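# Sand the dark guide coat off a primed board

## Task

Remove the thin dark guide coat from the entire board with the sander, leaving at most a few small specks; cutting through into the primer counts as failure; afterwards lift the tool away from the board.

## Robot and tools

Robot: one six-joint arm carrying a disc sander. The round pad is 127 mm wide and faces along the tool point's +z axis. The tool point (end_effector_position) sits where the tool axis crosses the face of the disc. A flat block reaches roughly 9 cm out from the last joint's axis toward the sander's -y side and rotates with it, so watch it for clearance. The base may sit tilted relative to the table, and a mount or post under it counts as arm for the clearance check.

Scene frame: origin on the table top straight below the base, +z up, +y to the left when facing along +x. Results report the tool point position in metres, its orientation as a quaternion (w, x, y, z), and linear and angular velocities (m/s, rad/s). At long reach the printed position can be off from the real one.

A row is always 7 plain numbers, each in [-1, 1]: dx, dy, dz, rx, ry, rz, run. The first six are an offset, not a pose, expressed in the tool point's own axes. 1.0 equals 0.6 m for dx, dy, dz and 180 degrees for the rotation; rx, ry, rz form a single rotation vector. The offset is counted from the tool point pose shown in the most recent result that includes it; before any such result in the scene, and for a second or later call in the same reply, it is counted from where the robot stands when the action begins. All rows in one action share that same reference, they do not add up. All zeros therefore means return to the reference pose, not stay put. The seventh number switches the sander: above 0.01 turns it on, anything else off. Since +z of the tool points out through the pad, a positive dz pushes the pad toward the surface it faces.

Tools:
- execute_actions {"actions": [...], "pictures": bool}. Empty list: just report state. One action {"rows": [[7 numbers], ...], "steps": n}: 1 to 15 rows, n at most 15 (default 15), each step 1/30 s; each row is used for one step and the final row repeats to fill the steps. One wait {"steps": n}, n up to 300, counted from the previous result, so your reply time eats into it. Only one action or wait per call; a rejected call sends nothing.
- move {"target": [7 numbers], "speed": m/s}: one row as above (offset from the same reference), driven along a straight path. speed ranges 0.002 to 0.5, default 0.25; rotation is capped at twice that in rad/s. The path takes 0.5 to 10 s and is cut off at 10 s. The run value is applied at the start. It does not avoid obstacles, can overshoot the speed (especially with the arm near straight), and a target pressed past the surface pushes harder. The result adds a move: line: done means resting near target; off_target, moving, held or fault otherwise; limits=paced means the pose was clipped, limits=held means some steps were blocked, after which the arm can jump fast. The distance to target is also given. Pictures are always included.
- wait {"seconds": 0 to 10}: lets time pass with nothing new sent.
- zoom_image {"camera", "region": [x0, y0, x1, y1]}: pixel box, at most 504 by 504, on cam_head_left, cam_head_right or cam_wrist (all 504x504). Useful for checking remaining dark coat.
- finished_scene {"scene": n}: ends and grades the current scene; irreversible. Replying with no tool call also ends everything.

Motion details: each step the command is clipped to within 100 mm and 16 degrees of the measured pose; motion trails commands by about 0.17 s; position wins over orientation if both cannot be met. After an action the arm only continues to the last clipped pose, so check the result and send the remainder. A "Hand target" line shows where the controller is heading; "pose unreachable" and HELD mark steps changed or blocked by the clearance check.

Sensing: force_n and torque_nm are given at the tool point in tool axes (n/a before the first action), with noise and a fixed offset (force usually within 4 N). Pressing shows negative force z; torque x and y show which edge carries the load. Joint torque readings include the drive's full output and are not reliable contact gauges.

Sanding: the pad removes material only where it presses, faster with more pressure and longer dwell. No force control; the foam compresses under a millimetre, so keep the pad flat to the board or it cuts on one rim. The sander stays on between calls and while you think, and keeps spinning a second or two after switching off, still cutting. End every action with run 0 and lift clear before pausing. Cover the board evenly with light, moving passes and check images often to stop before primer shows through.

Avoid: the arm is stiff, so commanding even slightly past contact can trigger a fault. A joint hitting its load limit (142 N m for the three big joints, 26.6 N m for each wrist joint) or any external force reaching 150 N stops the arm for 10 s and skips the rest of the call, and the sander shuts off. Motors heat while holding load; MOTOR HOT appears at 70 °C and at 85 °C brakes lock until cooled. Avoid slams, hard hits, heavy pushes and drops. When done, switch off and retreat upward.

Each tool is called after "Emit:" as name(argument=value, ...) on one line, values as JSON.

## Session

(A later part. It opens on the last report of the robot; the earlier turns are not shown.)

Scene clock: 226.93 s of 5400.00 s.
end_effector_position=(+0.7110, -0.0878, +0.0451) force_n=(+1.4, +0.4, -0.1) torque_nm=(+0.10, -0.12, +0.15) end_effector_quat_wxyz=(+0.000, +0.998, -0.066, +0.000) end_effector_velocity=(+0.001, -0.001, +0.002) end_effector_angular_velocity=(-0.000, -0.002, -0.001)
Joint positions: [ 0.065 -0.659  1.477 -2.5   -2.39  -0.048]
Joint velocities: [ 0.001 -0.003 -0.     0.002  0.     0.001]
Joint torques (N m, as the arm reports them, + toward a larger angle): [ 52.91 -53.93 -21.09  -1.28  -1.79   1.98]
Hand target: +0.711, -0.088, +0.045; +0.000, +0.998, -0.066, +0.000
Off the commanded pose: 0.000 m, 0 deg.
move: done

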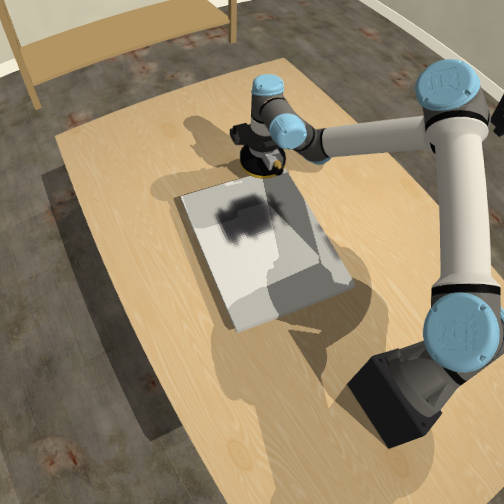

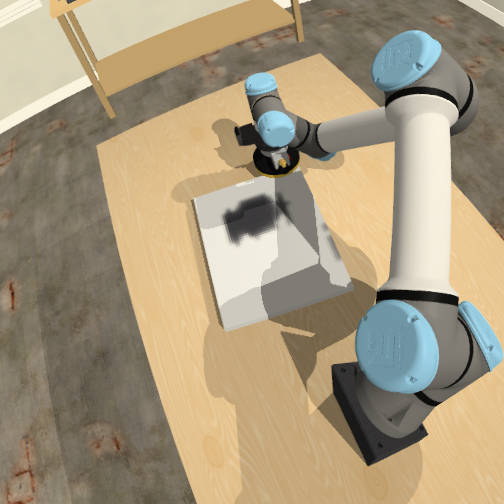

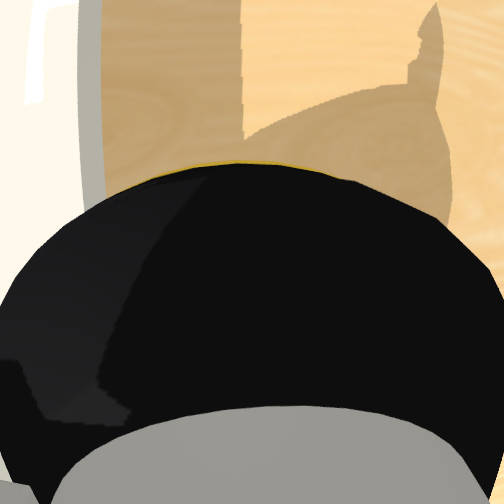

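Emit:
move(target=[-0.27, -0.2917, 0, 0, 0, 0, 1], speed=0.2)

Emit:
execute_actions(actions=[{"rows": [[0,0.00192,0.00083,0,0,0,1],[0,0.00383,0.00167,0,0,0,1],[0,0.00575,0.0025,0,0,0,1],[0,0.00767,0.00333,0,0,0,1],[0,0.00958,0.00333,0,0,0,1],[0,0.0115,0.00333,0,0,0,1],[0,0.01342,0.00333,0,0,0,1],[0,0.01533,0.00333,0,0,0,1],[0,0.01725,0.00333,0,0,0,1],[0,0.01917,0.00333,0,0,0,1],[0,0.02108,0.00333,0,0,0,1],[0,0.023,0.00333,0,0,0,1],[0,0.02492,0.00333,0,0,0,1],[0,0.02683,0.00333,0,0,0,1],[0,0.02875,0.00333,0,0,0,1]], "steps": 15}], pictures=false)

Emit:
execute_actions(actions=[{"rows": [[0,0.01275,0.00012,0,0,0,1],[0,0.01467,0.00012,0,0,0,1],[0,0.01658,0.00012,0,0,0,1],[0,0.0185,0.00012,0,0,0,1],[0,0.02042,0.00012,0,0,0,1],[0,0.02233,0.00012,0,0,0,1],[0,0.02425,0.00012,0,0,0,1],[0,0.02617,0.00012,0,0,0,1],[0,0.02808,0.00012,0,0,0,1],[0,0.03,0.00012,0,0,0,1],[0,0.03192,0.00012,0,0,0,1],[0,0.03383,0.00012,0,0,0,1],[0,0.03575,0.00012,0,0,0,1],[0,0.03767,0.00012,0,0,0,1],[0,0.03958,0.00012,0,0,0,1]], "steps": 15}], pictures=false)

Emit:
execute_actions(actions=[{"rows": [[0,0.01275,0,0,0,0,1],[0,0.01467,0,0,0,0,1],[0,0.01658,0,0,0,0,1],[0,0.0185,0,0,0,0,1],[0,0.02042,0,0,0,0,1],[0,0.02233,0,0,0,0,1],[0,0.02425,0,0,0,0,1],[0,0.02617,0,0,0,0,1],[0,0.02808,0,0,0,0,1],[0,0.03,0,0,0,0,1],[0,0.03192,0,0,0,0,1],[0,0.03383,0,0,0,0,1],[0,0.03575,0,0,0,0,1],[0,0.03767,0,0,0,0,1],[0,0.03958,0,0,0,0,1]], "steps": 15}], pictures=false)

Emit:
execute_actions(actions=[{"rows": [[0,0.01275,0,0,0,0,1],[0,0.01467,0,0,0,0,1],[0,0.01658,0,0,0,0,1],[0,0.0185,0,0,0,0,1],[0,0.02042,0,0,0,0,1],[0,0.02233,0,0,0,0,1],[0,0.02425,0,0,0,0,1],[0,0.02617,0,0,0,0,1],[0,0.02808,0,0,0,0,1],[0,0.03,0,0,0,0,1],[0,0.03192,0,0,0,0,1],[0,0.03383,0,0,0,0,1],[0,0.03575,0,0,0,0,1],[0,0.03767,0,0,0,0,1],[0,0.03958,0,0,0,0,1]], "steps": 15}], pictures=false)

Emit:
execute_actions(actions=[{"rows": [[0,0.01275,0,0,0,0,1],[0,0.01467,0,0,0,0,1],[0,0.01658,0,0,0,0,1],[0,0.0185,0,0,0,0,1],[0,0.02042,0,0,0,0,1],[0,0.02233,0,0,0,0,1],[0,0.02425,0,0,0,0,1],[0,0.02617,0,0,0,0,1],[0,0.02808,0,0,0,0,1],[0,0.03,0,0,0,0,1],[0,0.03192,0,0,0,0,1],[0,0.03383,0,0,0,0,1],[0,0.03575,0,0,0,0,1],[0,0.03767,0,0,0,0,1],[0,0.03958,0,0,0,0,1]], "steps": 15}], pictures=false)

Emit:
execute_actions(actions=[{"rows": [[0,0.01275,0,0,0,0,1],[0,0.01467,0,0,0,0,1],[0,0.01658,0,0,0,0,1],[0,0.0185,0,0,0,0,1],[0,0.02042,0,0,0,0,1],[0,0.02233,0,0,0,0,1],[0,0.02425,0,0,0,0,1],[0,0.02617,0,0,0,0,1],[0,0.02808,0,0,0,0,1],[0,0.03,0,0,0,0,1],[0,0.03192,0,0,0,0,1],[0,0.03383,0,0,0,0,1],[0,0.03575,0,0,0,0,1],[0,0.03767,0,0,0,0,1],[0,0.03958,0,0,0,0,1]], "steps": 15}], pictures=false)

Emit:
execute_actions(actions=[{"rows": [[0,0.01333,0,0,0,0,1],[0,0.01667,0,0,0,0,1],[0,0.02167,0,0,0,0,1],[0,0.02833,0,0,0,0,1],[0,0.03667,0,0,0,0,1],[0,0.045,0,0,0,0,1],[0,0.05333,0,0,0,0,1],[0,0.06167,0,0,0,0,1],[0,0.07,0,0,0,0,1],[0,0.07833,0,0,0,0,1],[0,0.08667,0,0,0,0,1],[0,0.095,0,0,0,0,1],[0,0.10333,0,0,0,0,1],[0,0.11167,0,0,0,0,1],[0,0.12,0,0,0,0,1]], "steps": 15}], pictures=false)

Emit:
move(target=[-0.33, 0.0933, 0.0002, 0, 0, 0, 1], speed=0.15)

Emit:
move(target=[0, 0, -0.007, 0, 0, 0, 0], speed=0.03)

Scene clock: 288.70 s of 5400.00 s.
end_effector_position=(+0.5735, +0.1068, +0.0447) force_n=(+0.0, +3.0, +2.3) torque_nm=(+0.56, -0.09, -0.04) end_effector_quat_wxyz=(+0.000, +0.998, -0.066, +0.000) end_effector_velocity=(-0.001, +0.002, +0.000) end_effector_angular_velocity=(+0.000, -0.000, -0.000)
Joint positions: [ 0.265 -0.561  1.803 -2.707 -2.391  0.246]
Joint velocities: [ 0.003  0.002  0.    -0.     0.001  0.004]
Joint torques (N m, as the arm reports them, + toward a larger angle): [ 47.26 -21.03  -3.36  -3.14   1.4    1.43]
Hand target: +0.573, +0.107, +0.045; +0.000, +0.998, -0.066, +0.000
Off the commanded pose: 0.000 m, 0 deg.
move: done

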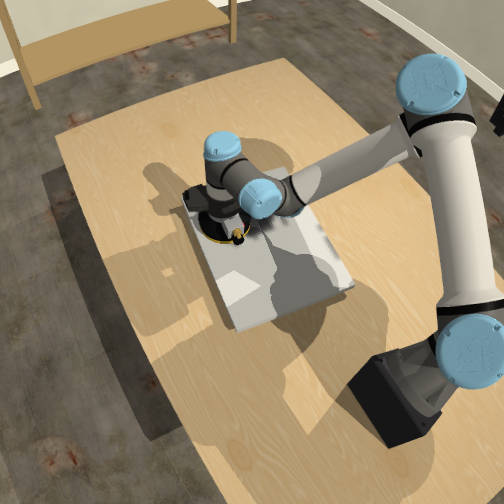

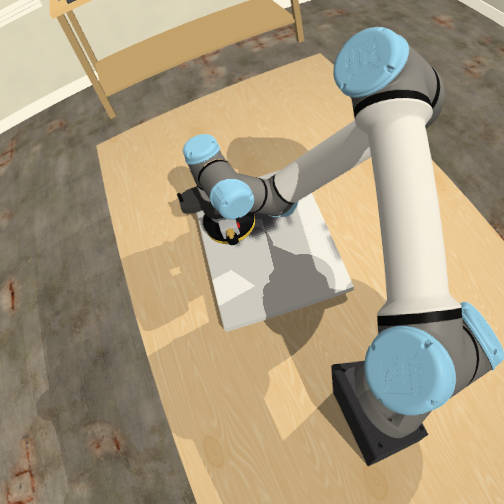

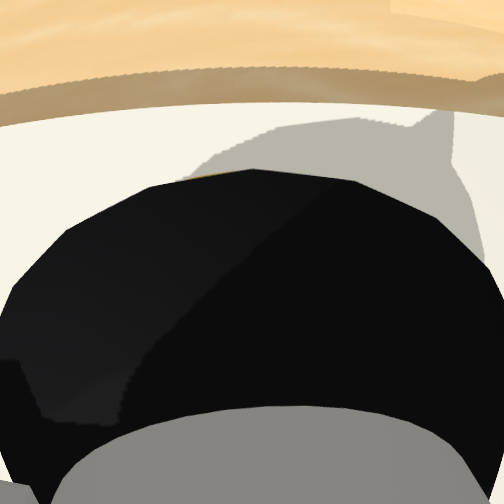

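Scene clock: 289.20 s of 5400.00 s.
end_effector_position=(+0.5720, +0.0946, +0.0429) force_n=(-3.5, +7.3, -47.2) torque_nm=(+1.44, -0.03, -0.28) end_effector_quat_wxyz=(+0.000, +0.998, -0.066, +0.000) end_effector_velocity=(-0.004, -0.034, -0.000) end_effector_angular_velocity=(+0.001, +0.002, +0.001)
Joint positions: [ 0.249 -0.579  1.821 -2.726 -2.393  0.223]
Joint velocities: [-0.04  -0.056  0.049 -0.034 -0.002 -0.057]
Joint torques (N m, as the arm reports them, + toward a larger angle): [  3.93 -30.19   7.25  -1.21  -1.92  -1.45]
Hand target: +0.571, +0.090, +0.043; +0.000, +0.998, -0.066, +0.000
Off the commanded pose: 0.005 m, 0 deg.
Steps of this call (steps 1 to 15: all 15 steps of this action). Readings (end_effector_position | what the end effector reports):
1: (+0.5734, +0.1068, +0.0447) | force_n=(+1.0, +1.0, +2.0) torque_nm=(+0.18, -0.21, -0.01)
2: (+0.5734, +0.1068, +0.0447) | force_n=(+3.2, -1.8, -0.8) torque_nm=(-0.24, -0.55, -0.18)
4: (+0.5732, +0.1062, +0.0442) | force_n=(+0.3, -2.7, +0.3) torque_nm=(-0.20, -0.18, +0.10)
8: (+0.5729, +0.1024, +0.0433) | force_n=(-1.7, +2.6, -29.3) torque_nm=(+0.38, -0.57, +0.02)
15: the state above

Scene clock: 289.70 s of 5400.00 s.
end_effector_position=(+0.5695, +0.0759, +0.0428) force_n=(+5.2, -6.6, -42.2) torque_nm=(-0.58, +0.18, -0.19) end_effector_quat_wxyz=(+0.000, +0.998, -0.066, +0.000) end_effector_velocity=(-0.004, -0.034, +0.000) end_effector_angular_velocity=(+0.002, -0.001, -0.003)
Joint positions: [ 0.227 -0.61   1.848 -2.745 -2.395  0.191]
Joint velocities: [-0.04  -0.057  0.048 -0.037 -0.    -0.057]
Joint torques (N m, as the arm reports them, + toward a larger angle): [  1.63 -29.12   8.15  -1.22  -1.28  -1.15]
Hand target: +0.569, +0.071, +0.043; +0.000, +0.998, -0.066, +0.000
Off the commanded pose: 0.005 m, 0 deg.
Steps of this call (steps 1 to 15: all 15 steps of this action). Readings (end_effector_position | what the end effector reports):
1: (+0.5718, +0.0934, +0.0429) | force_n=(+0.2, -5.5, -47.8) torque_nm=(-0.75, -0.61, +0.20)
2: (+0.5716, +0.0921, +0.0429) | force_n=(+6.0, -2.5, -41.4) torque_nm=(+0.02, -0.19, -0.26)
4: (+0.5713, +0.0892, +0.0429) | force_n=(+2.4, -5.2, -46.3) torque_nm=(-0.63, +0.57, -0.17)
8: (+0.5706, +0.0841, +0.0429) | force_n=(+5.1, -3.1, -46.8) torque_nm=(-0.68, -0.57, +0.19)
15: the state above

Scene clock: 290.20 s of 5400.00 s.
end_effector_position=(+0.5670, +0.0573, +0.0428) force_n=(+5.0, -0.9, -42.5) torque_nm=(+0.12, +0.14, -0.28) end_effector_quat_wxyz=(+0.000, +0.998, -0.066, +0.000) end_effector_velocity=(-0.004, -0.034, -0.000) end_effector_angular_velocity=(+0.002, -0.001, -0.004)
Joint positions: [ 0.205 -0.64   1.873 -2.763 -2.396  0.159]
Joint velocities: [-0.041 -0.056  0.044 -0.034 -0.    -0.058]
Joint torques (N m, as the arm reports them, + toward a larger angle): [  1.85 -29.52   7.82  -0.92  -0.96  -1.84]
Hand target: +0.566, +0.052, +0.043; +0.000, +0.998, -0.066, +0.000
Off the commanded pose: 0.005 m, 0 deg.
Steps of this call (steps 1 to 15: all 15 steps of this action). Readings (end_effector_position | what the end effector reports):
1: (+0.5694, +0.0748, +0.0428) | force_n=(-2.5, +9.9, -46.4) torque_nm=(+1.42, -0.85, -0.05)
2: (+0.5692, +0.0735, +0.0428) | force_n=(+5.7, -3.4, -41.3) torque_nm=(-0.37, +0.06, -0.04)
4: (+0.5688, +0.0706, +0.0428) | force_n=(+7.9, -9.2, -48.6) torque_nm=(-1.29, -0.61, -0.03)
8: (+0.5681, +0.0654, +0.0428) | force_n=(+1.8, -6.1, -47.3) torque_nm=(-0.95, -0.38, +0.12)
15: the state above

Scene clock: 290.70 s of 5400.00 s.
end_effector_position=(+0.5646, +0.0386, +0.0428) force_n=(+5.2, -4.4, -39.1) torque_nm=(-0.44, -0.01, -0.03) end_effector_quat_wxyz=(+0.000, +0.998, -0.066, +0.000) end_effector_velocity=(-0.006, -0.034, -0.001) end_effector_angular_velocity=(+0.001, +0.001, -0.001)
Joint positions: [ 0.183 -0.671  1.897 -2.779 -2.396  0.126]
Joint velocities: [-0.042 -0.056  0.044 -0.031 -0.    -0.059]
Joint torques (N m, as the arm reports them, + toward a larger angle): [  1.27 -29.22   8.57  -0.8   -0.75  -1.86]
Hand target: +0.564, +0.034, +0.043; +0.000, +0.998, -0.066, +0.000
Off the commanded pose: 0.005 m, 0 deg.
Steps of this call (steps 1 to 15: all 15 steps of this action). Readings (end_effector_position | what the end effector reports):
1: (+0.5669, +0.0561, +0.0428) | force_n=(-2.4, +6.6, -49.3) torque_nm=(+0.78, -0.69, +0.04)
2: (+0.5667, +0.0548, +0.0428) | force_n=(+5.8, -5.9, -42.1) torque_nm=(-0.61, -0.07, -0.13)
4: (+0.5663, +0.0519, +0.0428) | force_n=(+7.3, -9.7, -45.5) torque_nm=(-1.30, -0.09, -0.03)
8: (+0.5657, +0.0468, +0.0428) | force_n=(+5.0, -6.1, -48.3) torque_nm=(-1.04, -1.03, +0.17)
15: the state above

Scene clock: 291.20 s of 5400.00 s.
end_effector_position=(+0.5621, +0.0200, +0.0428) force_n=(+6.0, -5.1, -41.7) torque_nm=(-0.66, +0.15, -0.06) end_effector_quat_wxyz=(+0.000, +0.998, -0.066, +0.000) end_effector_velocity=(-0.004, -0.034, +0.000) end_effector_angular_velocity=(-0.000, -0.002, -0.004)
Joint positions: [ 0.16  -0.702  1.918 -2.795 -2.397  0.093]
Joint velocities: [-0.042 -0.056  0.037 -0.029 -0.    -0.059]
Joint torques (N m, as the arm reports them, + toward a larger angle): [  3.32 -27.49   4.8   -0.57   0.38  -1.16]
Hand target: +0.561, +0.015, +0.043; +0.000, +0.998, -0.066, +0.000
Off the commanded pose: 0.005 m, 0 deg.
Steps of this call (steps 1 to 15: all 15 steps of this action). Readings (end_effector_position | what the end effector reports):
1: (+0.5644, +0.0375, +0.0428) | force_n=(-5.7, +6.3, -49.5) torque_nm=(+1.20, -0.32, -0.14)
2: (+0.5643, +0.0362, +0.0428) | force_n=(+6.0, -3.9, -41.0) torque_nm=(-0.41, +0.04, -0.07)
4: (+0.5639, +0.0333, +0.0428) | force_n=(+6.1, -6.0, -42.7) torque_nm=(-0.65, -0.07, +0.15)
8: (+0.5632, +0.0281, +0.0428) | force_n=(+4.3, -2.2, -44.5) torque_nm=(-0.34, -0.78, -0.02)
15: the state above

Scene clock: 291.70 s of 5400.00 s.
end_effector_position=(+0.5597, +0.0013, +0.0428) force_n=(+9.0, -7.6, -40.4) torque_nm=(-0.87, -0.54, -0.07) end_effector_quat_wxyz=(+0.000, +0.998, -0.066, +0.000) end_effector_velocity=(-0.004, -0.034, +0.001) end_effector_angular_velocity=(-0.000, -0.003, -0.004)
Joint positions: [ 0.138 -0.733  1.938 -2.808 -2.396  0.06 ]
Joint velocities: [-0.041 -0.056  0.034 -0.027  0.001 -0.06 ]
Joint torques (N m, as the arm reports them, + toward a larger angle): [  2.29 -30.87   4.05  -1.49   1.35  -1.66]
Hand target: +0.559, -0.004, +0.043; +0.000, +0.998, -0.066, +0.000
Off the commanded pose: 0.005 m, 0 deg.
Steps of this call (steps 1 to 15: all 15 steps of this action). Readings (end_effector_position | what the end effector reports):
1: (+0.5620, +0.0188, +0.0428) | force_n=(-0.3, +6.9, -50.0) torque_nm=(+1.13, -1.03, -0.04)
2: (+0.5618, +0.0175, +0.0428) | force_n=(+7.4, -4.9, -40.5) torque_nm=(-0.51, -0.06, -0.05)
4: (+0.5614, +0.0146, +0.0428) | force_n=(+6.4, -6.2, -45.0) torque_nm=(-0.89, -0.26, +0.00)
8: (+0.5607, +0.0095, +0.0428) | force_n=(+1.7, -2.9, -49.4) torque_nm=(-0.38, -0.55, +0.06)
15: the state above

Scene clock: 292.20 s of 5400.00 s.
end_effector_position=(+0.5531, -0.0485, +0.0426) force_n=(-0.3, +0.7, -46.2) torque_nm=(+0.29, +0.63, -0.26) end_effector_quat_wxyz=(+0.001, +0.998, -0.067, -0.001) end_effector_velocity=(-0.019, -0.142, -0.001) end_effector_angular_velocity=(+0.004, +0.002, -0.004)
Joint positions: [ 0.075 -0.814  1.982 -2.837 -2.393 -0.029]
Joint velocities: [-0.181 -0.231  0.11  -0.069  0.021 -0.258]
Joint torques (N m, as the arm reports them, + toward a larger angle): [ -1.31 -27.51   9.19  -0.44   1.64  -2.08]
Hand target: +0.550, -0.069, +0.043; +0.001, +0.998, -0.067, -0.001
Off the commanded pose: 0.022 m, 0 deg.
Steps of this call (steps 1 to 15: all 15 steps of this action). Readings (end_effector_position | what the end effector reports):
1: (+0.5595, +0.0002, +0.0428) | force_n=(-6.1, +9.2, -50.0) torque_nm=(+1.50, +0.12, -0.13)
2: (+0.5593, -0.0012, +0.0428) | force_n=(+4.9, -5.0, -41.5) torque_nm=(-0.47, -0.05, -0.04)
4: (+0.5589, -0.0047, +0.0428) | force_n=(+7.8, -5.4, -44.4) torque_nm=(-0.83, -0.83, +0.03)
8: (+0.5573, -0.0168, +0.0427) | force_n=(+1.7, -0.8, -50.0) torque_nm=(-0.07, -1.02, +0.14)
15: the state above

Scene clock: 294.57 s of 5400.00 s.
end_effector_position=(+0.3468, -0.0983, +0.0427) force_n=(-0.8, +2.2, -20.1) torque_nm=(+1.05, -0.16, -0.09) end_effector_quat_wxyz=(+0.001, +0.998, -0.067, -0.001) end_effector_velocity=(-0.002, +0.000, -0.001) end_effector_angular_velocity=(+0.001, -0.001, +0.001)
Joint positions: [-0.092 -1.029  2.571 -3.382 -2.363 -0.267]
Joint velocities: [-0.003  0.004  0.005 -0.013  0.002 -0.007]
Joint torques (N m, as the arm reports them, + toward a larger angle): [ 4.71 -5.08  8.67 -2.56  0.73 -1.3 ]
Hand target: +0.347, -0.098, +0.043; +0.001, +0.998, -0.067, -0.001
Off the commanded pose: 0.000 m, 0 deg.
move: done

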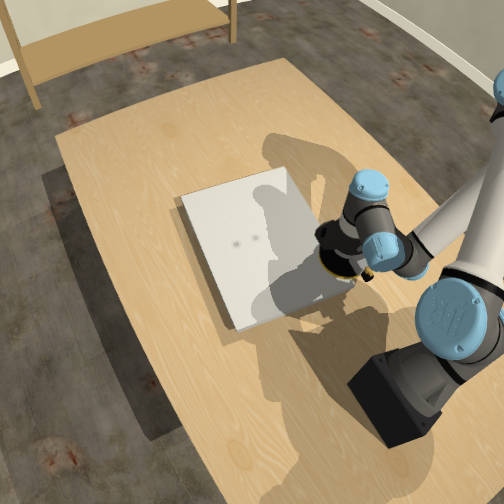

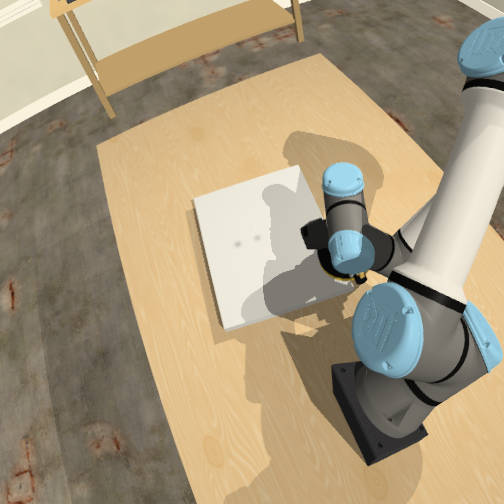

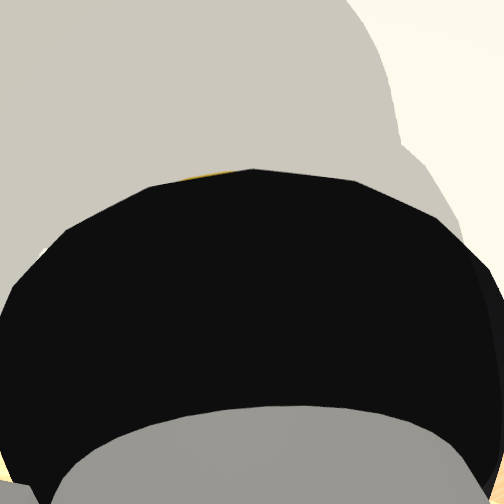

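Scene clock: 295.50 s of 5400.00 s.
end_effector_position=(+0.3466, -0.0983, +0.0467) force_n=(+1.6, -2.9, +1.4) torque_nm=(-0.34, -0.36, +0.21) end_effector_quat_wxyz=(+0.001, +0.998, -0.067, -0.001) end_effector_velocity=(-0.001, +0.000, +0.001) end_effector_angular_velocity=(+0.001, +0.002, +0.001)
Joint positions: [-0.083 -1.044  2.572 -3.36  -2.365 -0.256]
Joint velocities: [ 0.003 -0.006  0.003  0.01  -0.001  0.006]
Joint torques (N m, as the arm reports them, + toward a larger angle): [ 34.35 -37.56   7.95  -0.51  -1.71   0.91]
Hand target: +0.347, -0.098, +0.047; +0.001, +0.998, -0.067, -0.001
Off the commanded pose: 0.000 m, 0 deg.
move: done

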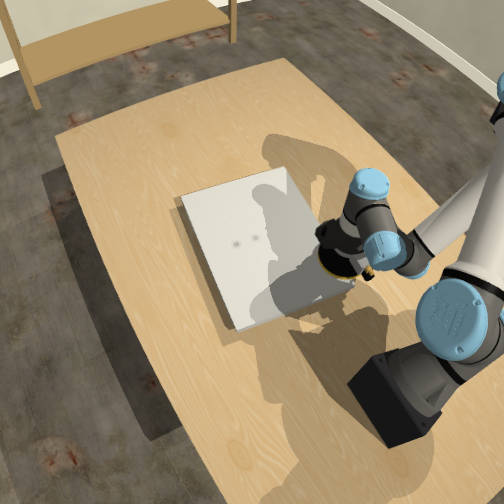

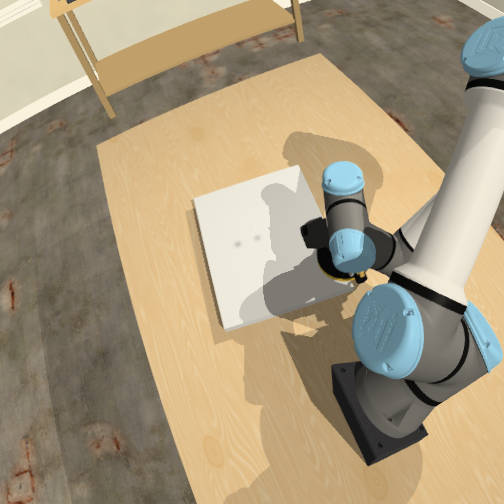

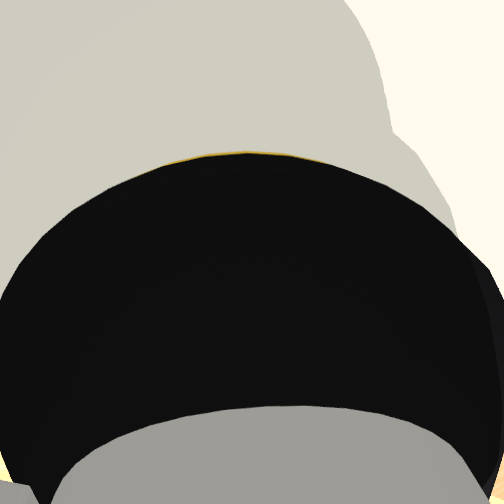

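Emit:
zoom_image(camera="cam_head_left", region=[170, 150, 370, 350])

Emit:
zoom_image(camera="cam_head_right", region=[170, 150, 370, 350])

Region (170, 150, 370, 350) of cam_head_left's 504x504 image, scaled by 2.520, with more detail than that image has.

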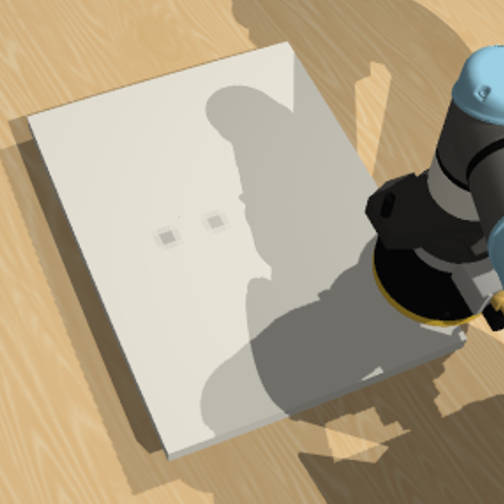

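Region (170, 150, 370, 350) of cam_head_right's 504x504 image, scaled by 2.520, with more detail than that image has.

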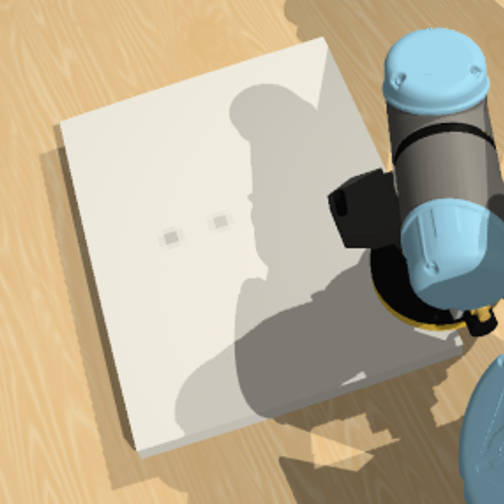

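Emit:
move(target=[0.15, 0.35, -0.22, 0, 0, 0, 0], speed=0.25)

Emit:
zoom_image(camera="cam_head_left", region=[170, 150, 370, 350])

Emit:
zoom_image(camera="cam_head_right", region=[170, 150, 370, 350])

Scene clock: 302.13 s of 5400.00 s.
end_effector_position=(+0.4079, -0.3181, +0.1793) force_n=(-0.1, +0.3, +1.0) torque_nm=(+0.11, -0.15, +0.06) end_effector_quat_wxyz=(+0.001, +0.998, -0.067, -0.000) end_effector_velocity=(+0.001, -0.002, +0.001) end_effector_angular_velocity=(+0.002, +0.002, -0.000)
Joint positions: [-0.164 -1.648  2.199 -2.46  -2.341 -0.364]
Joint velocities: [-0.    -0.    -0.007  0.01   0.     0.003]
Joint torques (N m, as the arm reports them, + toward a larger angle): [  4.04 -23.99 -21.14  -0.95   1.37   1.68]
Hand target: +0.408, -0.318, +0.179; +0.001, +0.998, -0.067, -0.000
Off the commanded pose: 0.000 m, 0 deg.
move: done

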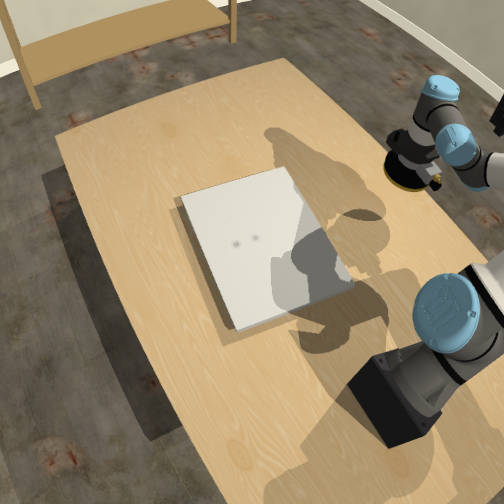

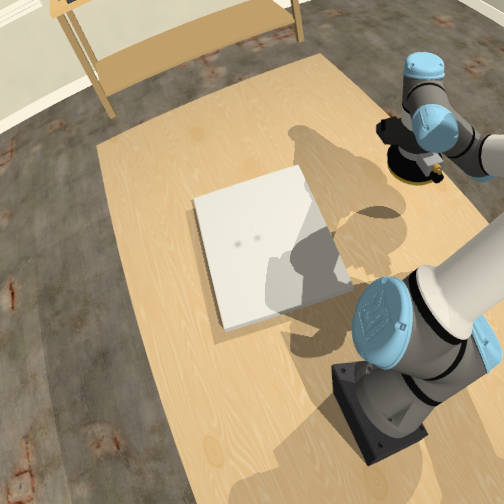

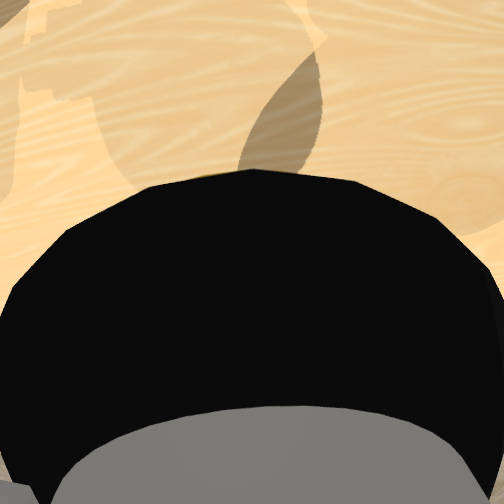

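Region (170, 150, 370, 350) of cam_head_left's 504x504 image, scaled by 2.520, with more detail than that image has.

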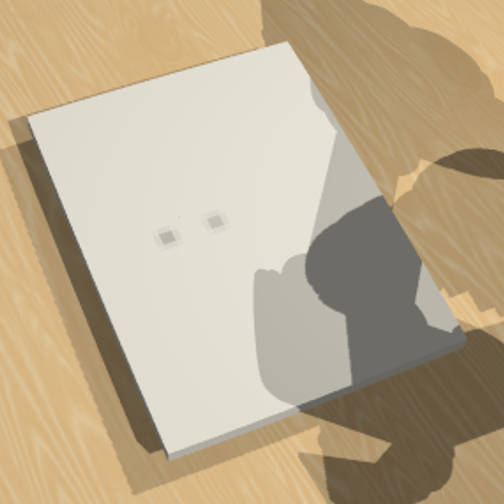

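Region (170, 150, 370, 350) of cam_head_right's 504x504 image, scaled by 2.520, with more detail than that image has.

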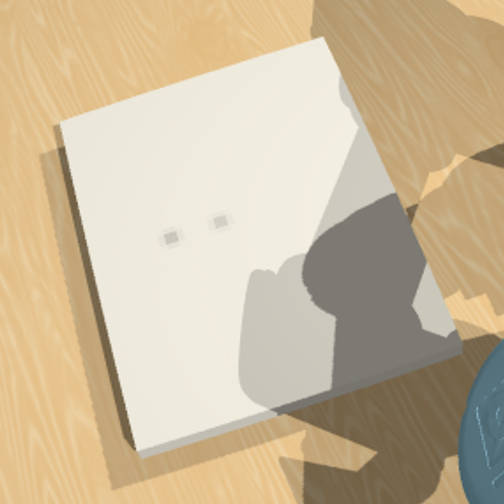

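Emit:
zoom_image(camera="cam_head_left", region=[290, 200, 370, 300])

Emit:
zoom_image(camera="cam_head_right", region=[290, 200, 370, 300])

Region (290, 200, 370, 300) of cam_head_left's 504x504 image, scaled by 5.040, with more detail than that image has; it fills the left 403 columns of this view, and the rest is white.

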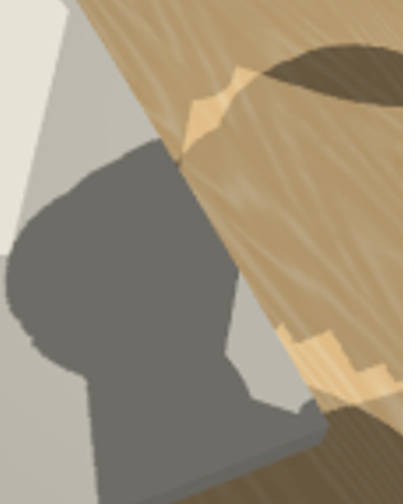

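Region (290, 200, 370, 300) of cam_head_right's 504x504 image, scaled by 5.040, with more detail than that image has; it fills the left 403 columns of this view, and the rest is white.

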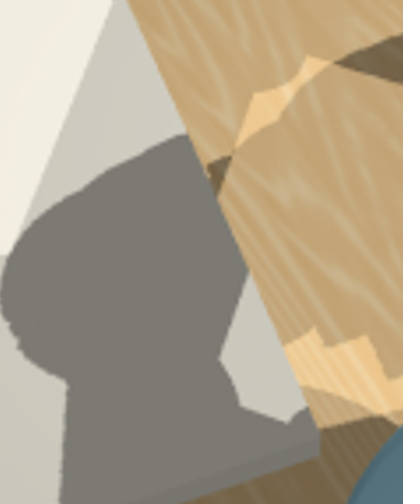

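Emit:
finished_scene(scene=2)

The scene is finished: the task was done.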